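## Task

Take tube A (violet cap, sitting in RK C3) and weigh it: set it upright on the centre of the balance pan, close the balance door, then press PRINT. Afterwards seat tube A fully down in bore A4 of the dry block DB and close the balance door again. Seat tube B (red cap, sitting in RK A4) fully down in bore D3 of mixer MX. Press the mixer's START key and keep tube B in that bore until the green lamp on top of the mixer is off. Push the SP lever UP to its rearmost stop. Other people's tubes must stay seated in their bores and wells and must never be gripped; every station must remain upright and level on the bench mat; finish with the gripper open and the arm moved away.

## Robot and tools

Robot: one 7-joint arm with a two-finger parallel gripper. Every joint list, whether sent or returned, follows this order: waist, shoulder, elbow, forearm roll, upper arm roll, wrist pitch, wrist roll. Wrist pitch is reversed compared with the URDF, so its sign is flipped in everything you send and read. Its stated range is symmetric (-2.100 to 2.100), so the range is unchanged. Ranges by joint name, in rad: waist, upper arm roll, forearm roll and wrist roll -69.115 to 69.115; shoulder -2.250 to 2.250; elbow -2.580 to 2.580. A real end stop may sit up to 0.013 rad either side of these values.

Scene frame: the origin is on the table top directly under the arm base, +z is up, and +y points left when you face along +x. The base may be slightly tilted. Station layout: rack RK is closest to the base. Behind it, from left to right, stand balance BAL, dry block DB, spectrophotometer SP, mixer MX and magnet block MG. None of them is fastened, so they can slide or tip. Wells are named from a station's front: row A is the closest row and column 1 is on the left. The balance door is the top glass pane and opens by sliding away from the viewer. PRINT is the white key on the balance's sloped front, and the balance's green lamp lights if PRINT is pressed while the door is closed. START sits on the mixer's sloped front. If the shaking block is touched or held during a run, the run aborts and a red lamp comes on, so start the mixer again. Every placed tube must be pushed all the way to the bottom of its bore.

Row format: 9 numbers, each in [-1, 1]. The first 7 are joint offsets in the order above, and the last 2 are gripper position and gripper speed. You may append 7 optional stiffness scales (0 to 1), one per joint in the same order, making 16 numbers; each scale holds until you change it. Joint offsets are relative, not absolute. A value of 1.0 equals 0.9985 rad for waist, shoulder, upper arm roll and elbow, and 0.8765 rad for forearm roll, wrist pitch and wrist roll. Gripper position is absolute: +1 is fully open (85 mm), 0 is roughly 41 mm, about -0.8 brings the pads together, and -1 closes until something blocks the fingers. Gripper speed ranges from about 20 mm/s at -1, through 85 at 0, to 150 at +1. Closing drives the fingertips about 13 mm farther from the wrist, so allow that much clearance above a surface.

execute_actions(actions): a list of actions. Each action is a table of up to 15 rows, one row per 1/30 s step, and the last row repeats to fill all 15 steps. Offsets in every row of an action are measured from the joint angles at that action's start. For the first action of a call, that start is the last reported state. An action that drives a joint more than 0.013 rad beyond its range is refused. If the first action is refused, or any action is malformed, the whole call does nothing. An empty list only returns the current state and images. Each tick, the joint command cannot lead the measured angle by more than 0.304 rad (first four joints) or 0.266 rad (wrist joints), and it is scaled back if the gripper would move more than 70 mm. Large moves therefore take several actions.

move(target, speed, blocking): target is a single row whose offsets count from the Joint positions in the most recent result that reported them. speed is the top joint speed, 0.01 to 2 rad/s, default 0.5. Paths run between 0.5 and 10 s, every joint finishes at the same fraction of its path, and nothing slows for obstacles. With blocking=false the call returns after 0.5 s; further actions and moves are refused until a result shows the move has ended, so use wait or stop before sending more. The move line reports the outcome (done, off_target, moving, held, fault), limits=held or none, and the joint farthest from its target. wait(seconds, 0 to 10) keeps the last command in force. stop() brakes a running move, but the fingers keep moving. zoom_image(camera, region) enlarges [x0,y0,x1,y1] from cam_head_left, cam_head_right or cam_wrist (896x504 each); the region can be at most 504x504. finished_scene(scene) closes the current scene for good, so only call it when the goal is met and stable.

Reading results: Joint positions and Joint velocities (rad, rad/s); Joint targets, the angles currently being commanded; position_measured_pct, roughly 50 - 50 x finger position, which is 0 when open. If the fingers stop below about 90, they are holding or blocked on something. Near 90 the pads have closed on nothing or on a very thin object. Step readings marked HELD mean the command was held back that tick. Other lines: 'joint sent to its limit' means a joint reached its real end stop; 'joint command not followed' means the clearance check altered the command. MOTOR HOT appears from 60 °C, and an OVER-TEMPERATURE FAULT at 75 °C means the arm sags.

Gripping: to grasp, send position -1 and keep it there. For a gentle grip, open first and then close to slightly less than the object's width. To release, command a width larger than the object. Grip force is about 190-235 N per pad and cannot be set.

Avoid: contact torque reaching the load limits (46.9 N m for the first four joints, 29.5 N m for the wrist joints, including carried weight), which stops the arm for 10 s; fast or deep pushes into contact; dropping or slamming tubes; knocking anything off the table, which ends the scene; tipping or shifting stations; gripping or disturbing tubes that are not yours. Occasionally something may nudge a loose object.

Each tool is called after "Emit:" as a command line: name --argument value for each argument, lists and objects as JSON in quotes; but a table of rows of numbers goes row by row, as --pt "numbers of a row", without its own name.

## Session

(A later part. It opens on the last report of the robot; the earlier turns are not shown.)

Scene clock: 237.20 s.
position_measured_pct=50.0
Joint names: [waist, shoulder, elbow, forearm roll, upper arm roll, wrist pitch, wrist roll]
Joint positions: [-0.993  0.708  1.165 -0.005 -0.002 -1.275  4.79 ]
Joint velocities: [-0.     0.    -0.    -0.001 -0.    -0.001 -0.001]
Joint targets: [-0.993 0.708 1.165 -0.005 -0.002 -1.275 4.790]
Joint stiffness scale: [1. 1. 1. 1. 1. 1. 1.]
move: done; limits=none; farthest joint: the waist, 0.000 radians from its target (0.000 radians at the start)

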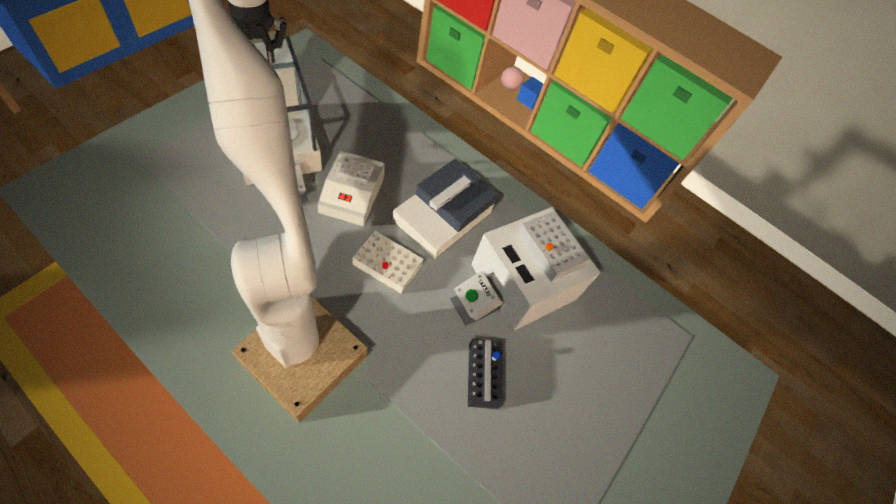

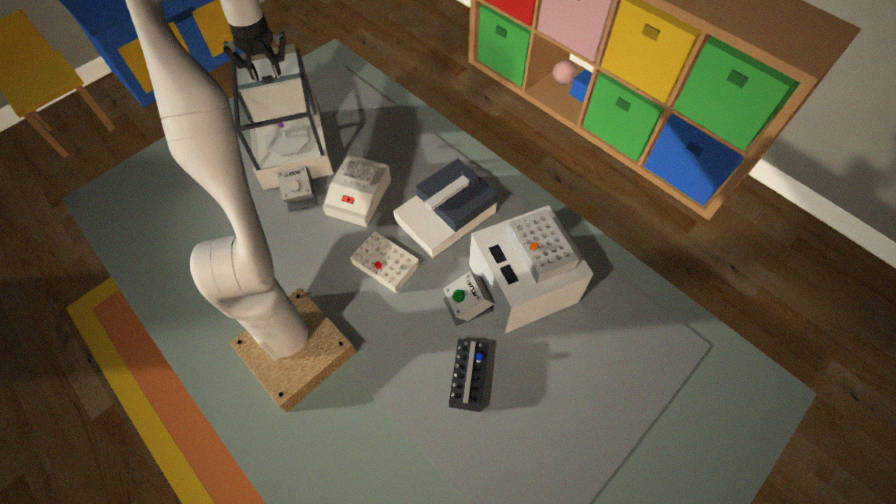

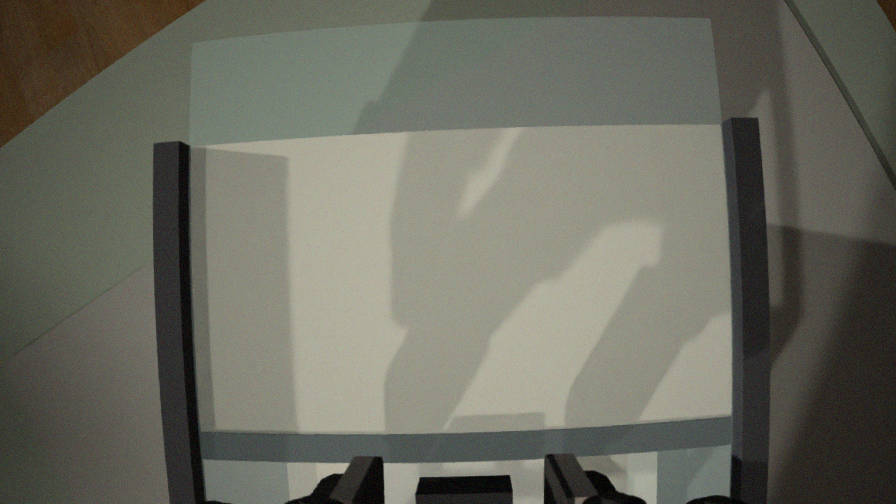

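Emit:
move --target '[0.008,-0.177,0.211,0,0,0.047,0.04,-0.3,0]'

Emit:
move --target '[0,0.109,0.164,0,0,0.312,0,-0.3,0]' --speed 0.3

Scene clock: 257.87 s.
position_measured_pct=65.1
Joint names: [waist, shoulder, elbow, forearm roll, upper arm roll, wrist pitch, wrist roll]
Joint positions: [-0.987  0.534  1.37  -0.005 -0.002 -1.24   4.816]
Joint velocities: [ 0.002 -0.003  0.     0.     0.     0.     0.   ]
Joint targets: [-0.985 0.532 1.375 -0.005 -0.002 -1.234 4.825]
Joint stiffness scale: [1. 1. 1. 1. 1. 1. 1.]
move: done; limits=none; farthest joint: the wrist roll, 0.009 radians from its target (0.035 radians at the start)

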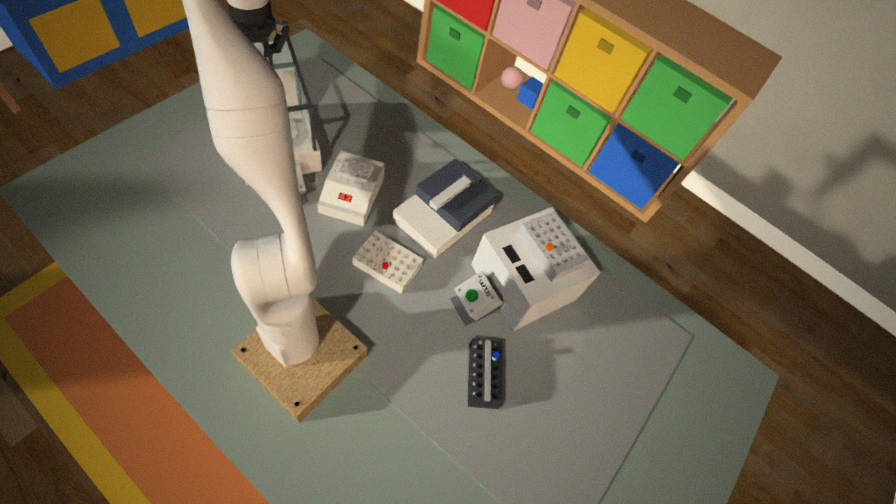

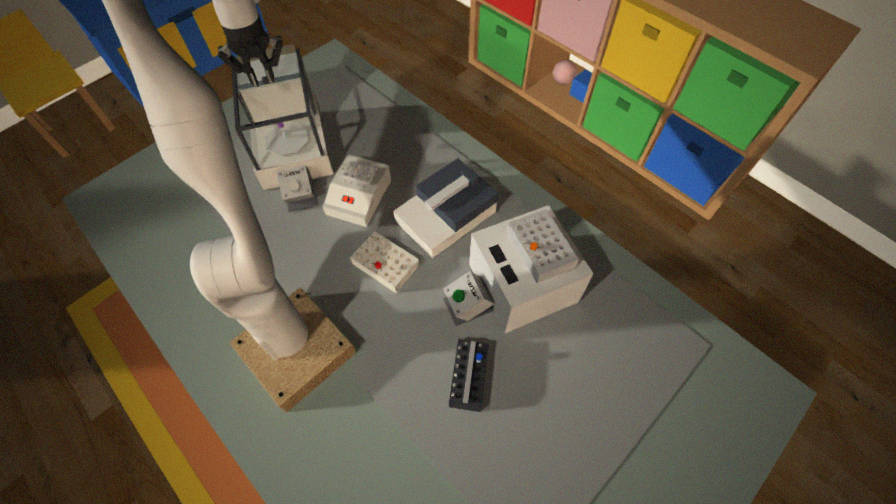

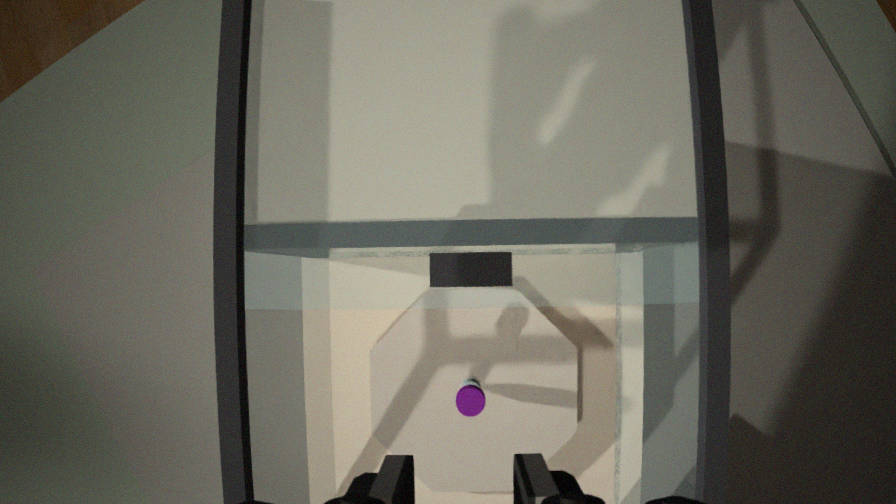

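Scene clock: 259.23 s.
position_measured_pct=65.1
Joint names: [waist, shoulder, elbow, forearm roll, upper arm roll, wrist pitch, wrist roll]
Joint positions: [-0.987  0.64   1.529 -0.005 -0.002 -0.971  4.816]
Joint velocities: [ 0.002  0.003 -0.     0.001 -0.    -0.     0.   ]
Joint targets: [-0.987 0.643 1.534 -0.005 -0.002 -0.966 4.816]
Joint stiffness scale: [1. 1. 1. 1. 1. 1. 1.]
move: done; limits=none; farthest joint: the wrist pitch, 0.005 radians from its target (0.273 radians at the start)

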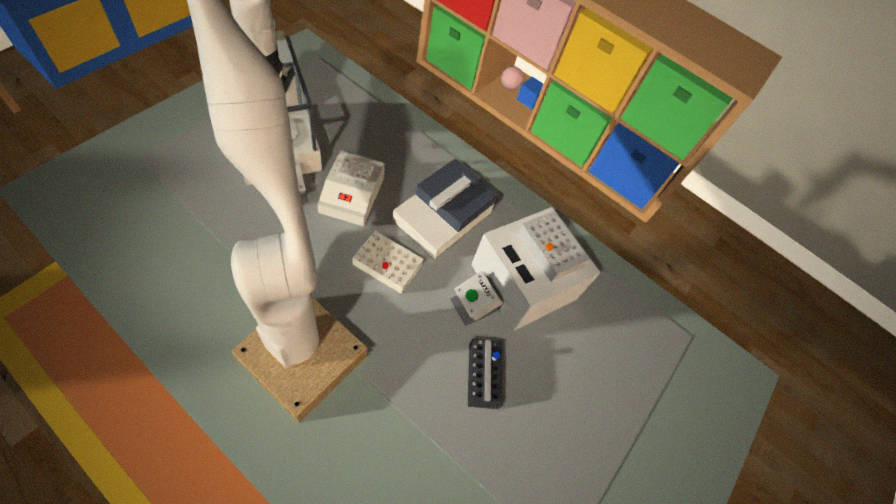

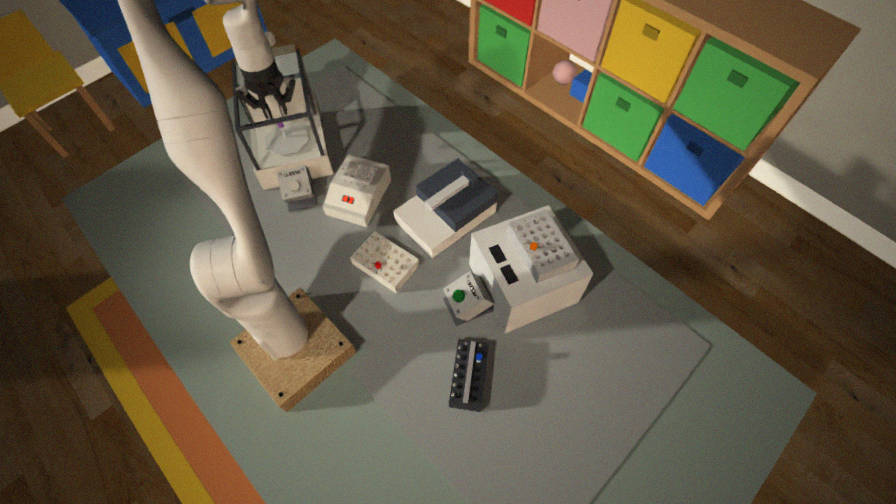

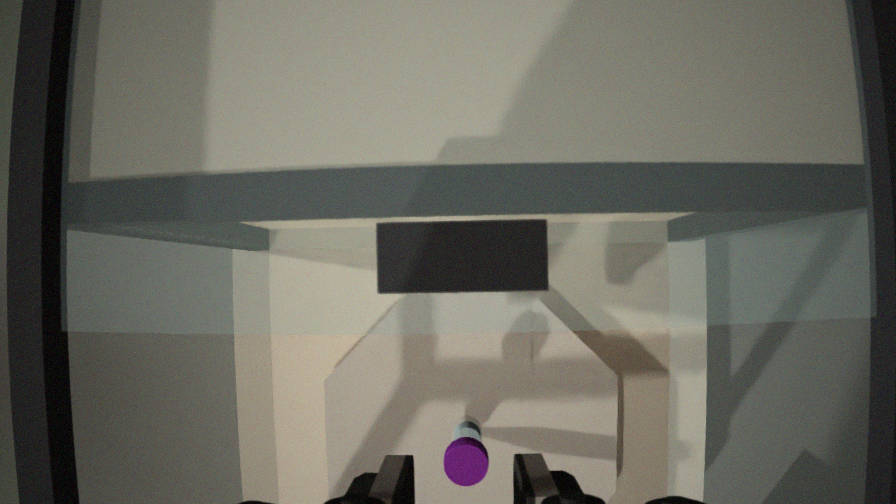

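Emit:
move --target '[0,0.053,0.047,0,0,0.115,0,-0.3,0]' --speed 0.15

Emit:
move --target '[0,0,0,0,0,0,0,-0.68,-0.5]'

Emit:
move --target '[0,-0.053,-0.047,0,0,-0.115,0,-0.68,0]' --speed 0.2

Emit:
move --target '[0,-0.13,-0.19,0,0,-0.365,0,-0.68,0]' --speed 0.4

Scene clock: 264.70 s.
position_measured_pct=65.1
Joint names: [waist, shoulder, elbow, forearm roll, upper arm roll, wrist pitch, wrist roll]
Joint positions: [-0.987  0.691  1.571 -0.005 -0.002 -0.876  4.816]
Joint velocities: [ 0.  0.  0.  0. -0.  0. -0.]
Joint targets: [-0.987 0.693 1.576 -0.005 -0.002 -0.871 4.816]
Joint stiffness scale: [1. 1. 1. 1. 1. 1. 1.]
move: done; limits=none; farthest joint: the wrist pitch, 0.006 radians from its target (0.101 radians at the start)

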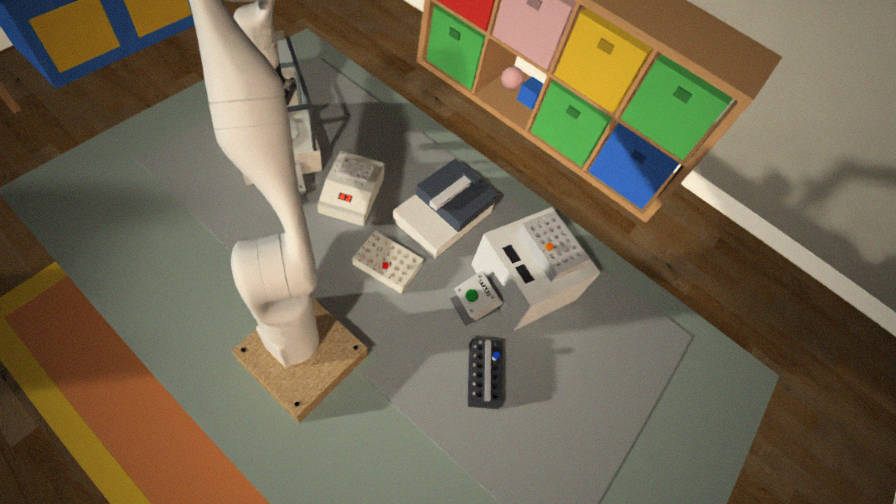

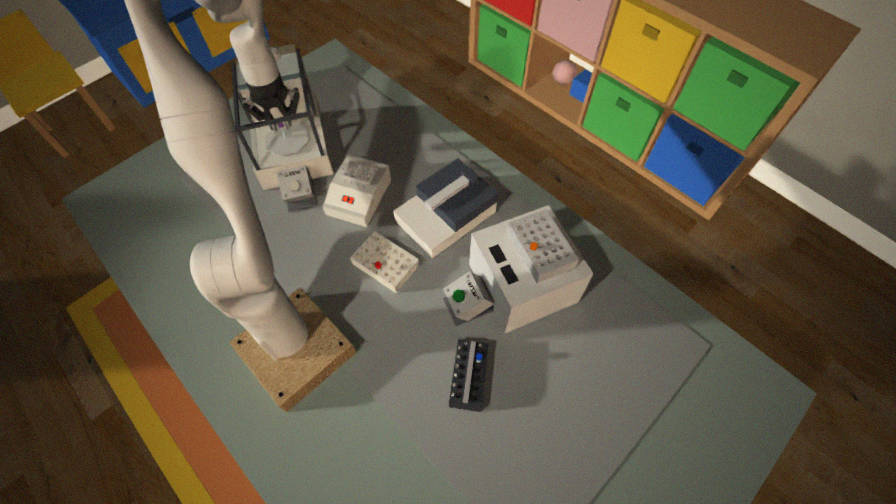

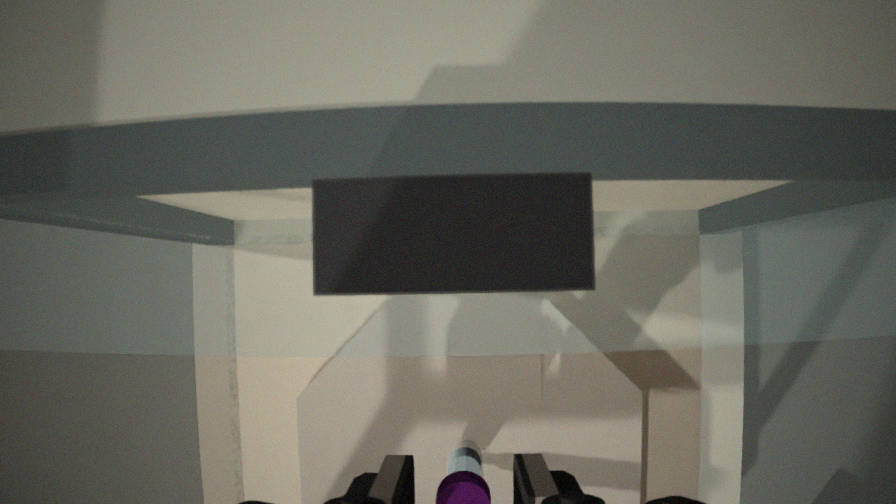

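Scene clock: 265.30 s.
position_measured_pct=81.0
Joint names: [waist, shoulder, elbow, forearm roll, upper arm roll, wrist pitch, wrist roll]
Joint positions: [-0.987  0.691  1.571 -0.005 -0.002 -0.876  4.816]
Joint velocities: [-0.001  0.002 -0.001 -0.    -0.    -0.001 -0.001]
Joint targets: [-0.987 0.691 1.571 -0.005 -0.002 -0.876 4.816]
Joint stiffness scale: [1. 1. 1. 1. 1. 1. 1.]
move: done; limits=none; farthest joint: the waist, 0.000 radians from its target (0.000 radians at the start)

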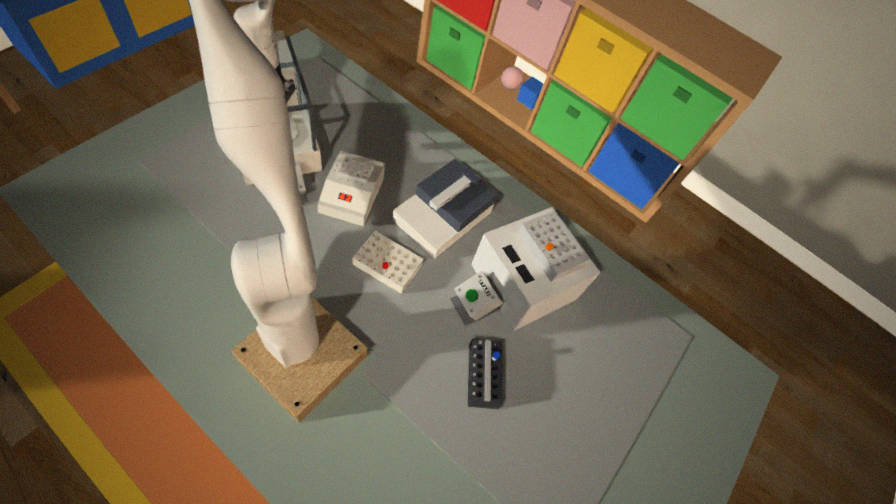

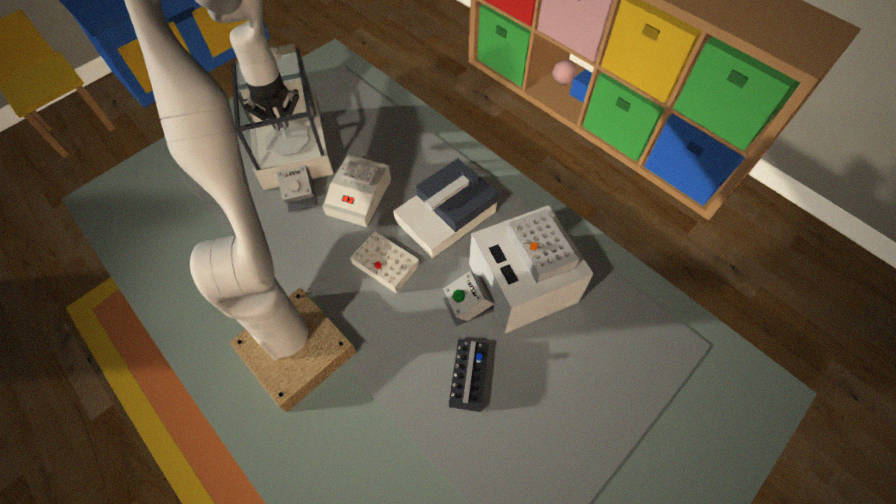

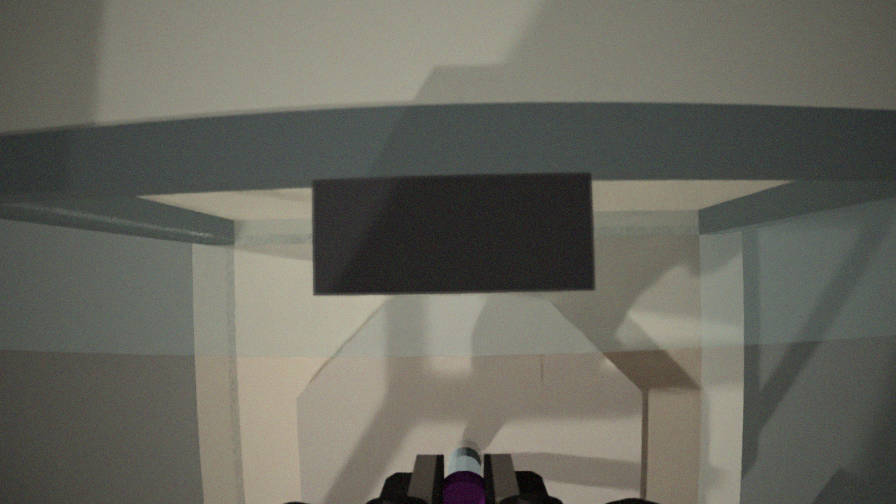

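Scene clock: 266.23 s.
position_measured_pct=81.0
Joint names: [waist, shoulder, elbow, forearm roll, upper arm roll, wrist pitch, wrist roll]
Joint positions: [-0.987  0.64   1.529 -0.005 -0.002 -0.971  4.816]
Joint velocities: [ 0.    -0.002 -0.    -0.     0.    -0.    -0.001]
Joint targets: [-0.987 0.638 1.524 -0.005 -0.002 -0.977 4.816]
Joint stiffness scale: [1. 1. 1. 1. 1. 1. 1.]
move: done; limits=none; farthest joint: the elbow, 0.005 radians from its target (0.047 radians at the start)

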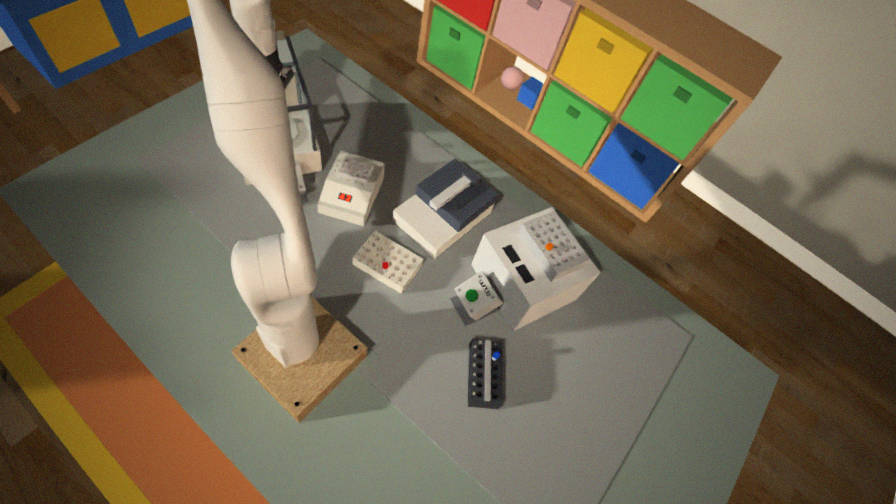

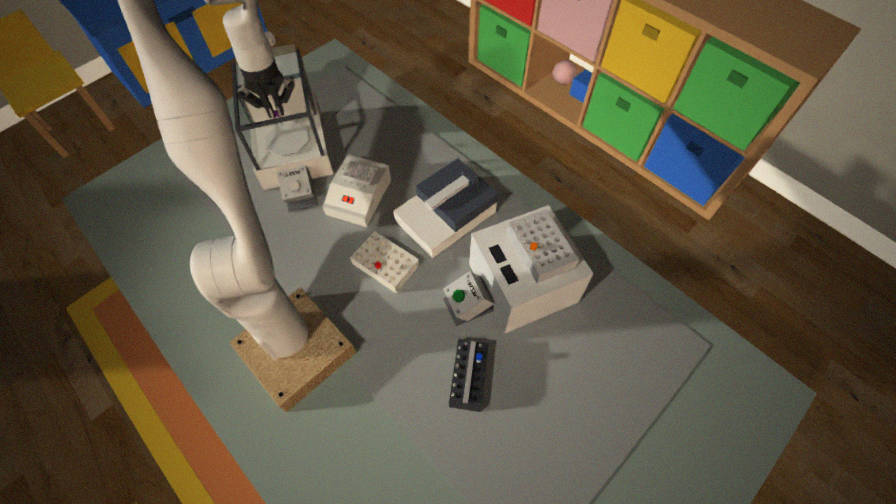

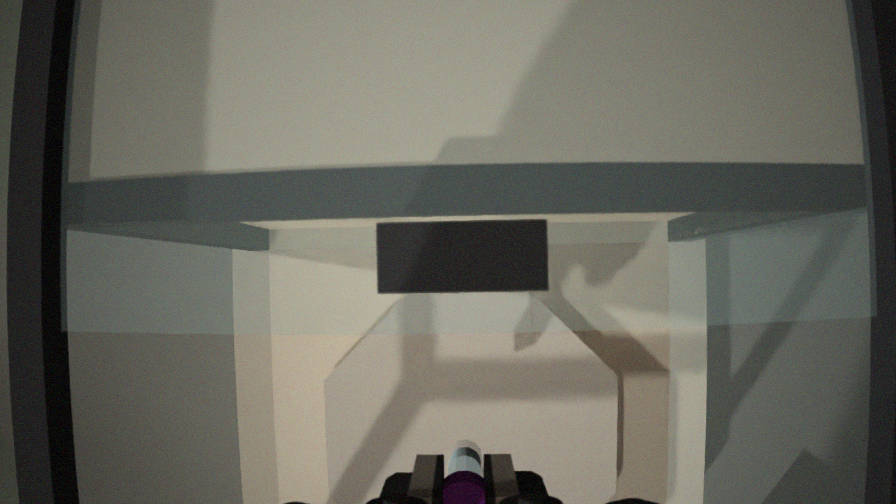

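Scene clock: 267.53 s.
position_measured_pct=81.0
Joint names: [waist, shoulder, elbow, forearm roll, upper arm roll, wrist pitch, wrist roll]
Joint positions: [-0.987  0.513  1.344 -0.005 -0.002 -1.286  4.816]
Joint velocities: [-0.001 -0.003 -0.    -0.    -0.     0.001 -0.   ]
Joint targets: [-0.987 0.511 1.340 -0.005 -0.002 -1.291 4.816]
Joint stiffness scale: [1. 1. 1. 1. 1. 1. 1.]
move: done; limits=none; farthest joint: the elbow, 0.005 radians from its target (0.190 radians at the start)

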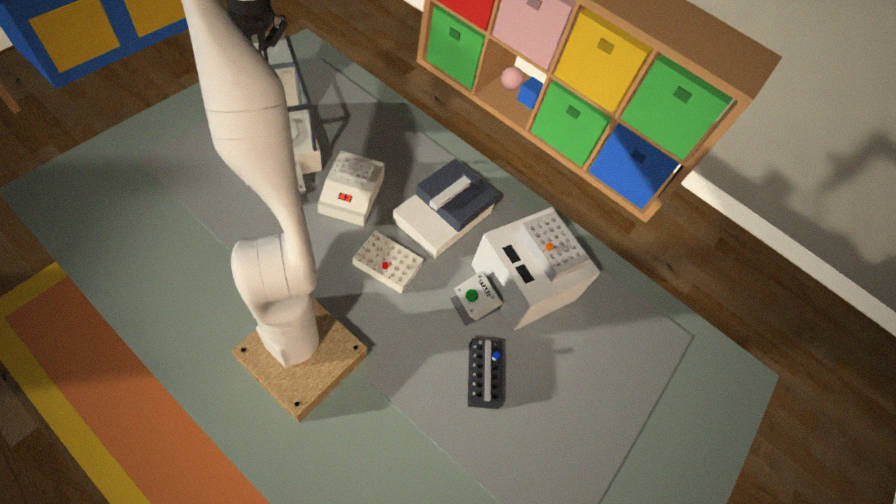

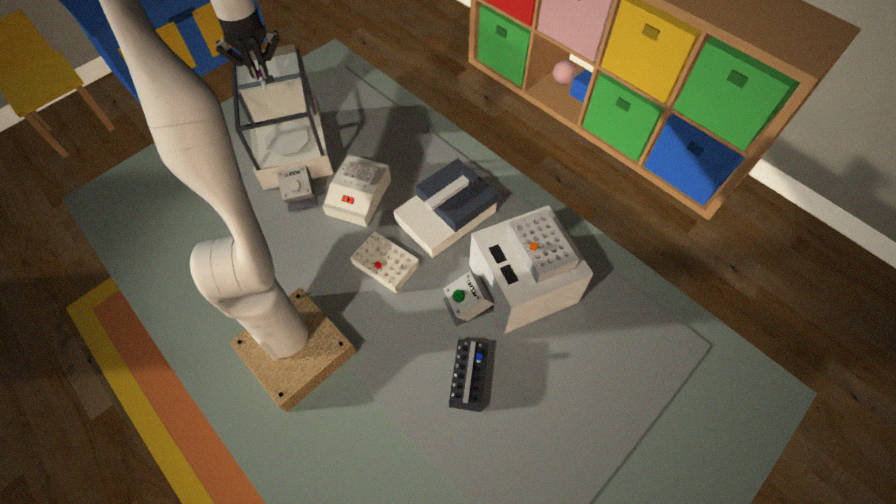

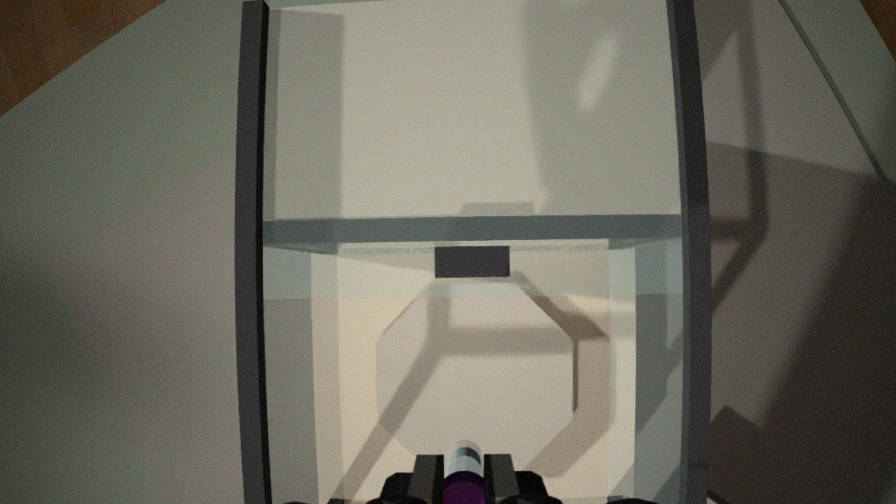

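Emit:
move --target '[0.52,-0.247,0.374,0,0,0.15,-0.13,-0.68,0]'

Scene clock: 272.47 s.
position_measured_pct=81.0
Joint names: [waist, shoulder, elbow, forearm roll, upper arm roll, wrist pitch, wrist roll]
Joint positions: [-0.471  0.269  1.713 -0.005 -0.002 -1.16   4.711]
Joint velocities: [ 0.003 -0.    -0.    -0.    -0.    -0.    -0.001]
Joint targets: [-0.468 0.266 1.718 -0.005 -0.002 -1.155 4.702]
Joint stiffness scale: [1. 1. 1. 1. 1. 1. 1.]
move: done; limits=none; farthest joint: the wrist roll, 0.009 radians from its target (0.114 radians at the start)

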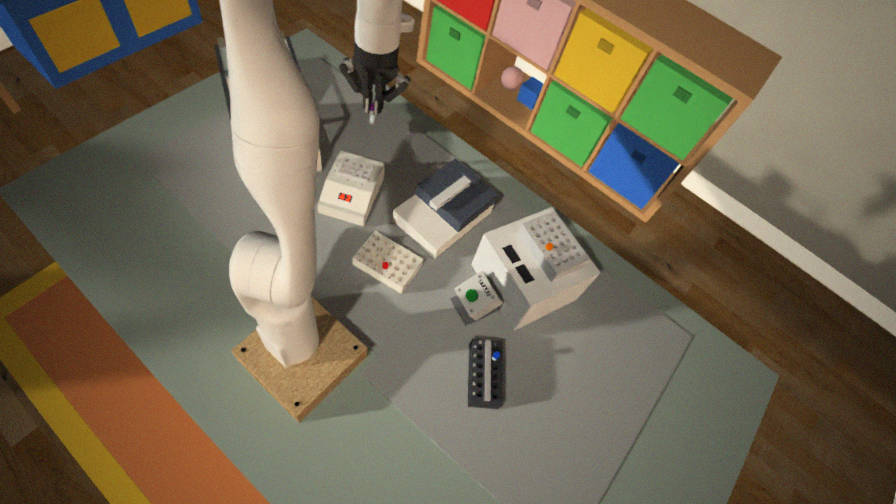

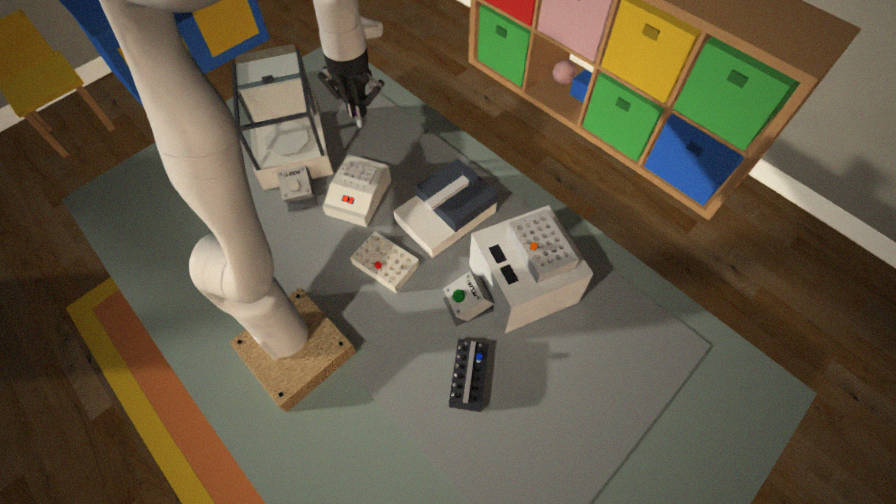

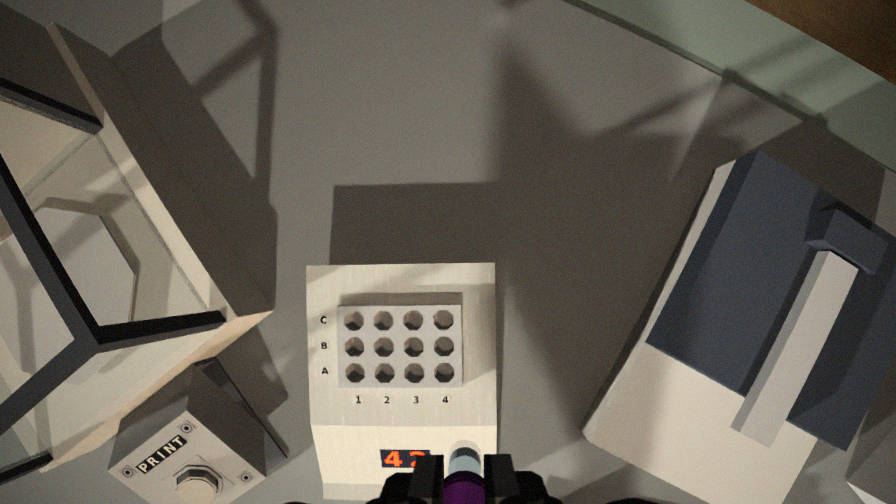

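Emit:
move --target '[-0.046,0.17,0.208,0,0,0.428,0,-0.68,0]'

Scene clock: 277.40 s.
position_measured_pct=81.0
Joint names: [waist, shoulder, elbow, forearm roll, upper arm roll, wrist pitch, wrist roll]
Joint positions: [-0.514  0.436  1.916 -0.005 -0.002 -0.79   4.711]
Joint velocities: [-0.001  0.002  0.    -0.    -0.     0.     0.001]
Joint targets: [-0.517 0.438 1.921 -0.005 -0.002 -0.785 4.711]
Joint stiffness scale: [1. 1. 1. 1. 1. 1. 1.]
move: done; limits=none; farthest joint: the elbow, 0.005 radians from its target (0.208 radians at the start)

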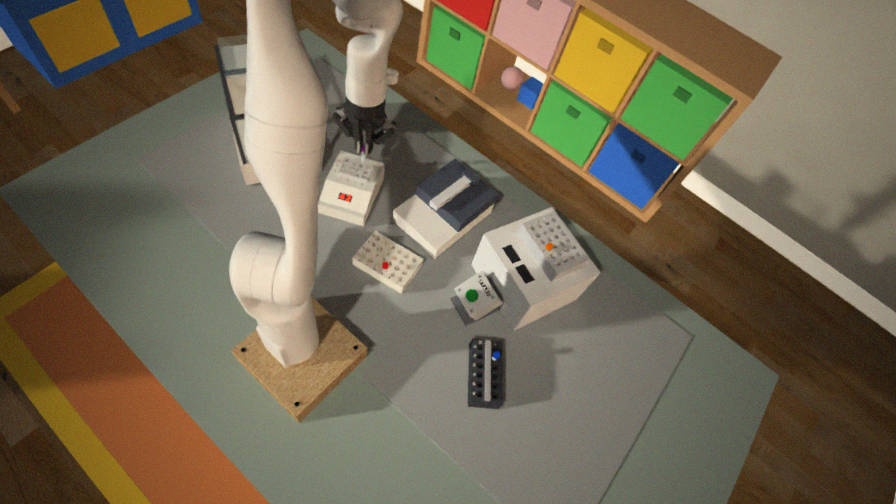

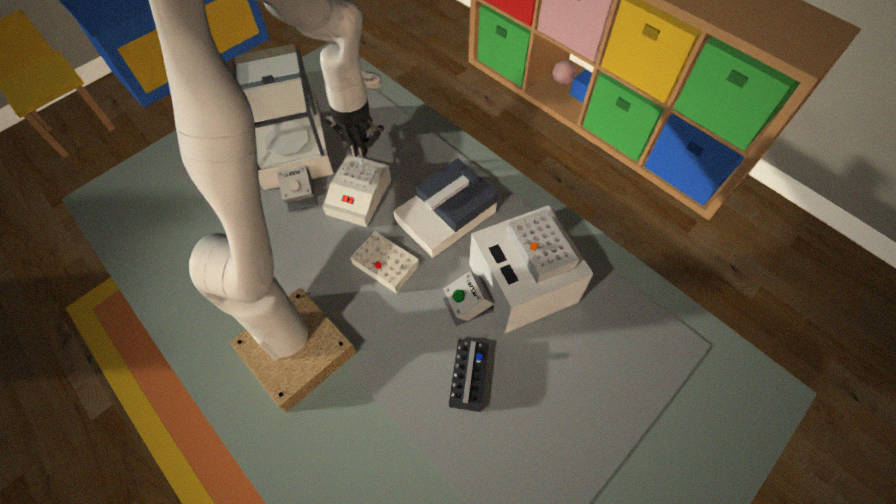

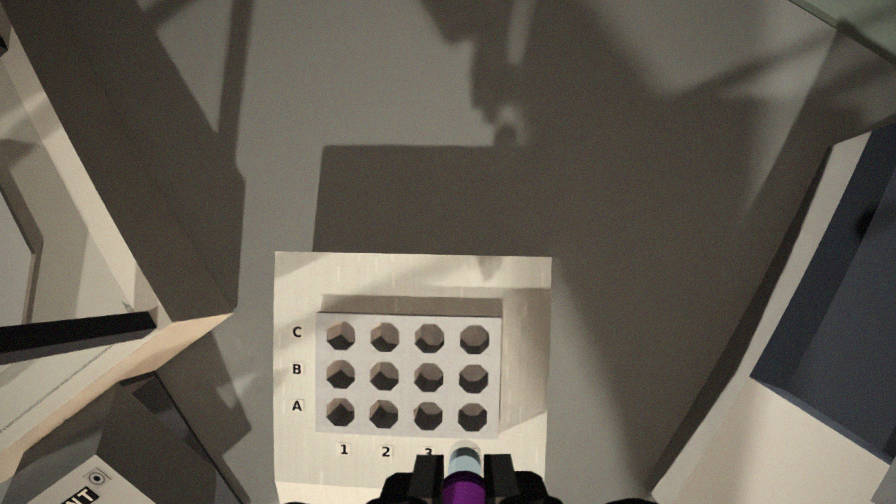

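Emit:
move --target '[0,0.071,0.0405,0,0,0.126,0,-0.68,0]' --speed 0.25

Emit:
zoom_image --camera "cam_wrist" --region '[300,320,620,504]'

Scene clock: 282.77 s.
position_measured_pct=81.0
Joint names: [waist, shoulder, elbow, forearm roll, upper arm roll, wrist pitch, wrist roll]
Joint positions: [-0.514  0.505  1.951 -0.005 -0.002 -0.685  4.711]
Joint velocities: [-0.     0.002  0.     0.    -0.     0.001 -0.   ]
Joint targets: [-0.514 0.507 1.956 -0.005 -0.002 -0.680 4.711]
Joint stiffness scale: [1. 1. 1. 1. 1. 1. 1.]
move: done; limits=none; farthest joint: the elbow, 0.005 radians from its target (0.041 radians at the start)

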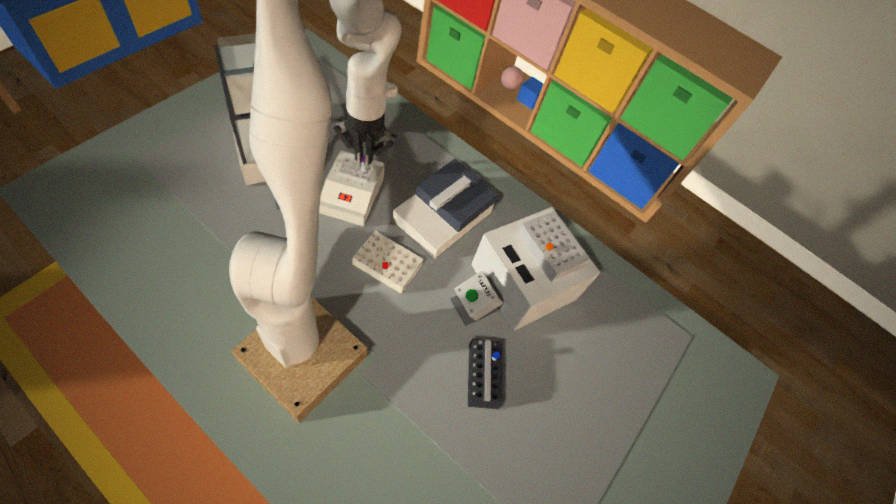

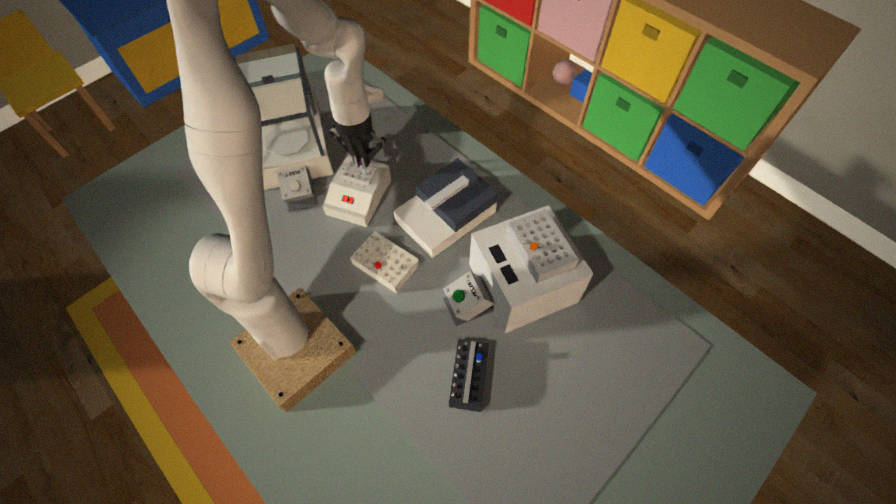

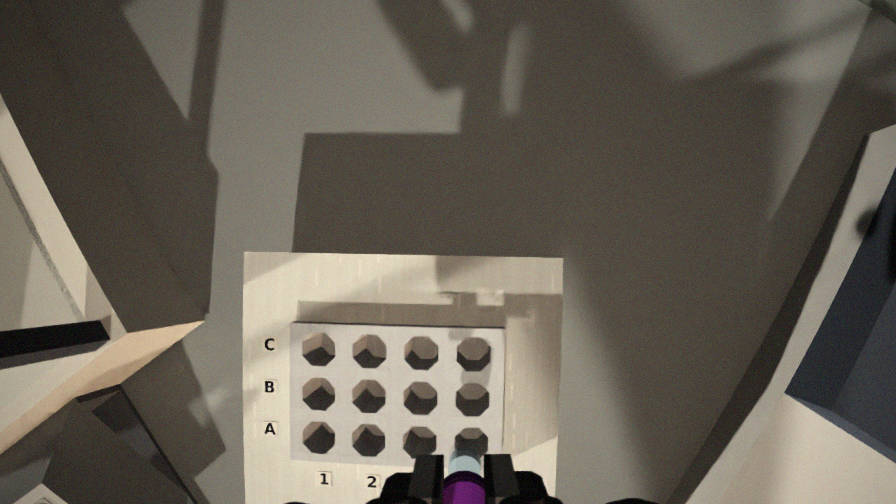

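Region (300, 320, 620, 504) of cam_wrist's 896x504 image, scaled by 1.575; it fills the top 290 rows of this view, and the rest is white.

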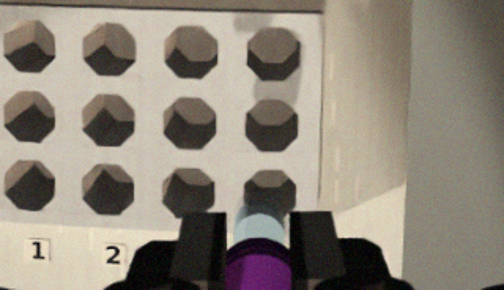

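Emit:
move --target '[0.007,0.032,0.0195,0,0,0.057,0,-0.68,0]' --speed 0.1

Emit:
zoom_image --camera "cam_wrist" --region '[300,320,620,504]'

Scene clock: 289.60 s.
position_measured_pct=81.0
Joint names: [waist, shoulder, elbow, forearm roll, upper arm roll, wrist pitch, wrist roll]
Joint positions: [-0.51   0.534  1.966 -0.005 -0.002 -0.64   4.711]
Joint velocities: [ 0.001  0.002  0.    -0.     0.     0.     0.   ]
Joint targets: [-0.507 0.536 1.971 -0.005 -0.002 -0.635 4.711]
Joint stiffness scale: [1. 1. 1. 1. 1. 1. 1.]
move: done; limits=none; farthest joint: the wrist pitch, 0.005 radians from its target (0.050 radians at the start)

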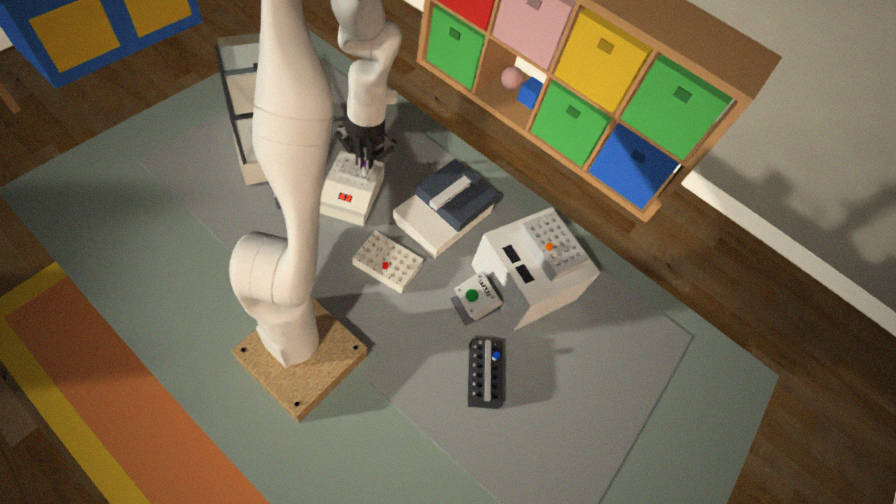

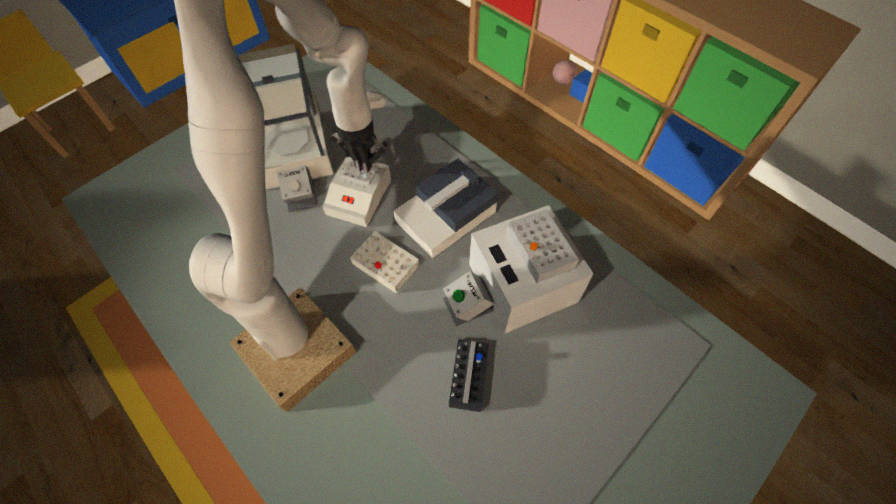

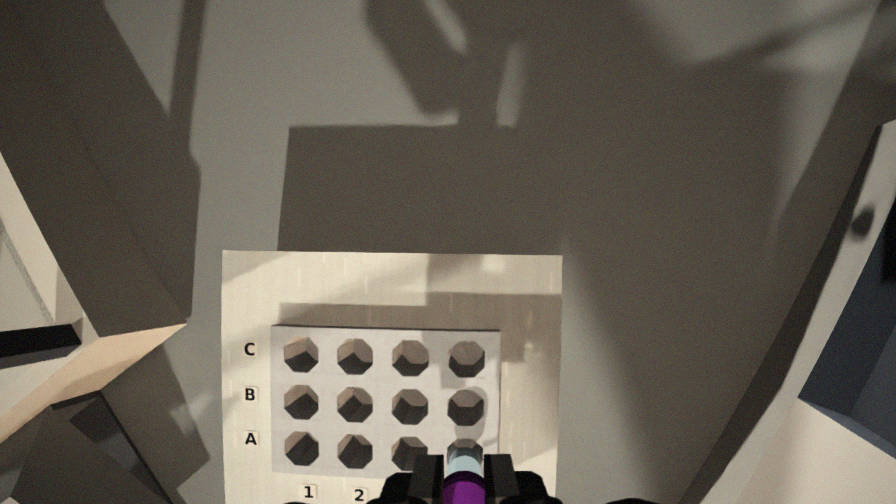

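Region (300, 320, 620, 504) of cam_wrist's 896x504 image, scaled by 1.575; it fills the top 290 rows of this view, and the rest is white.

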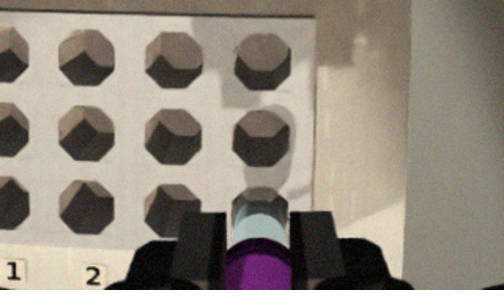

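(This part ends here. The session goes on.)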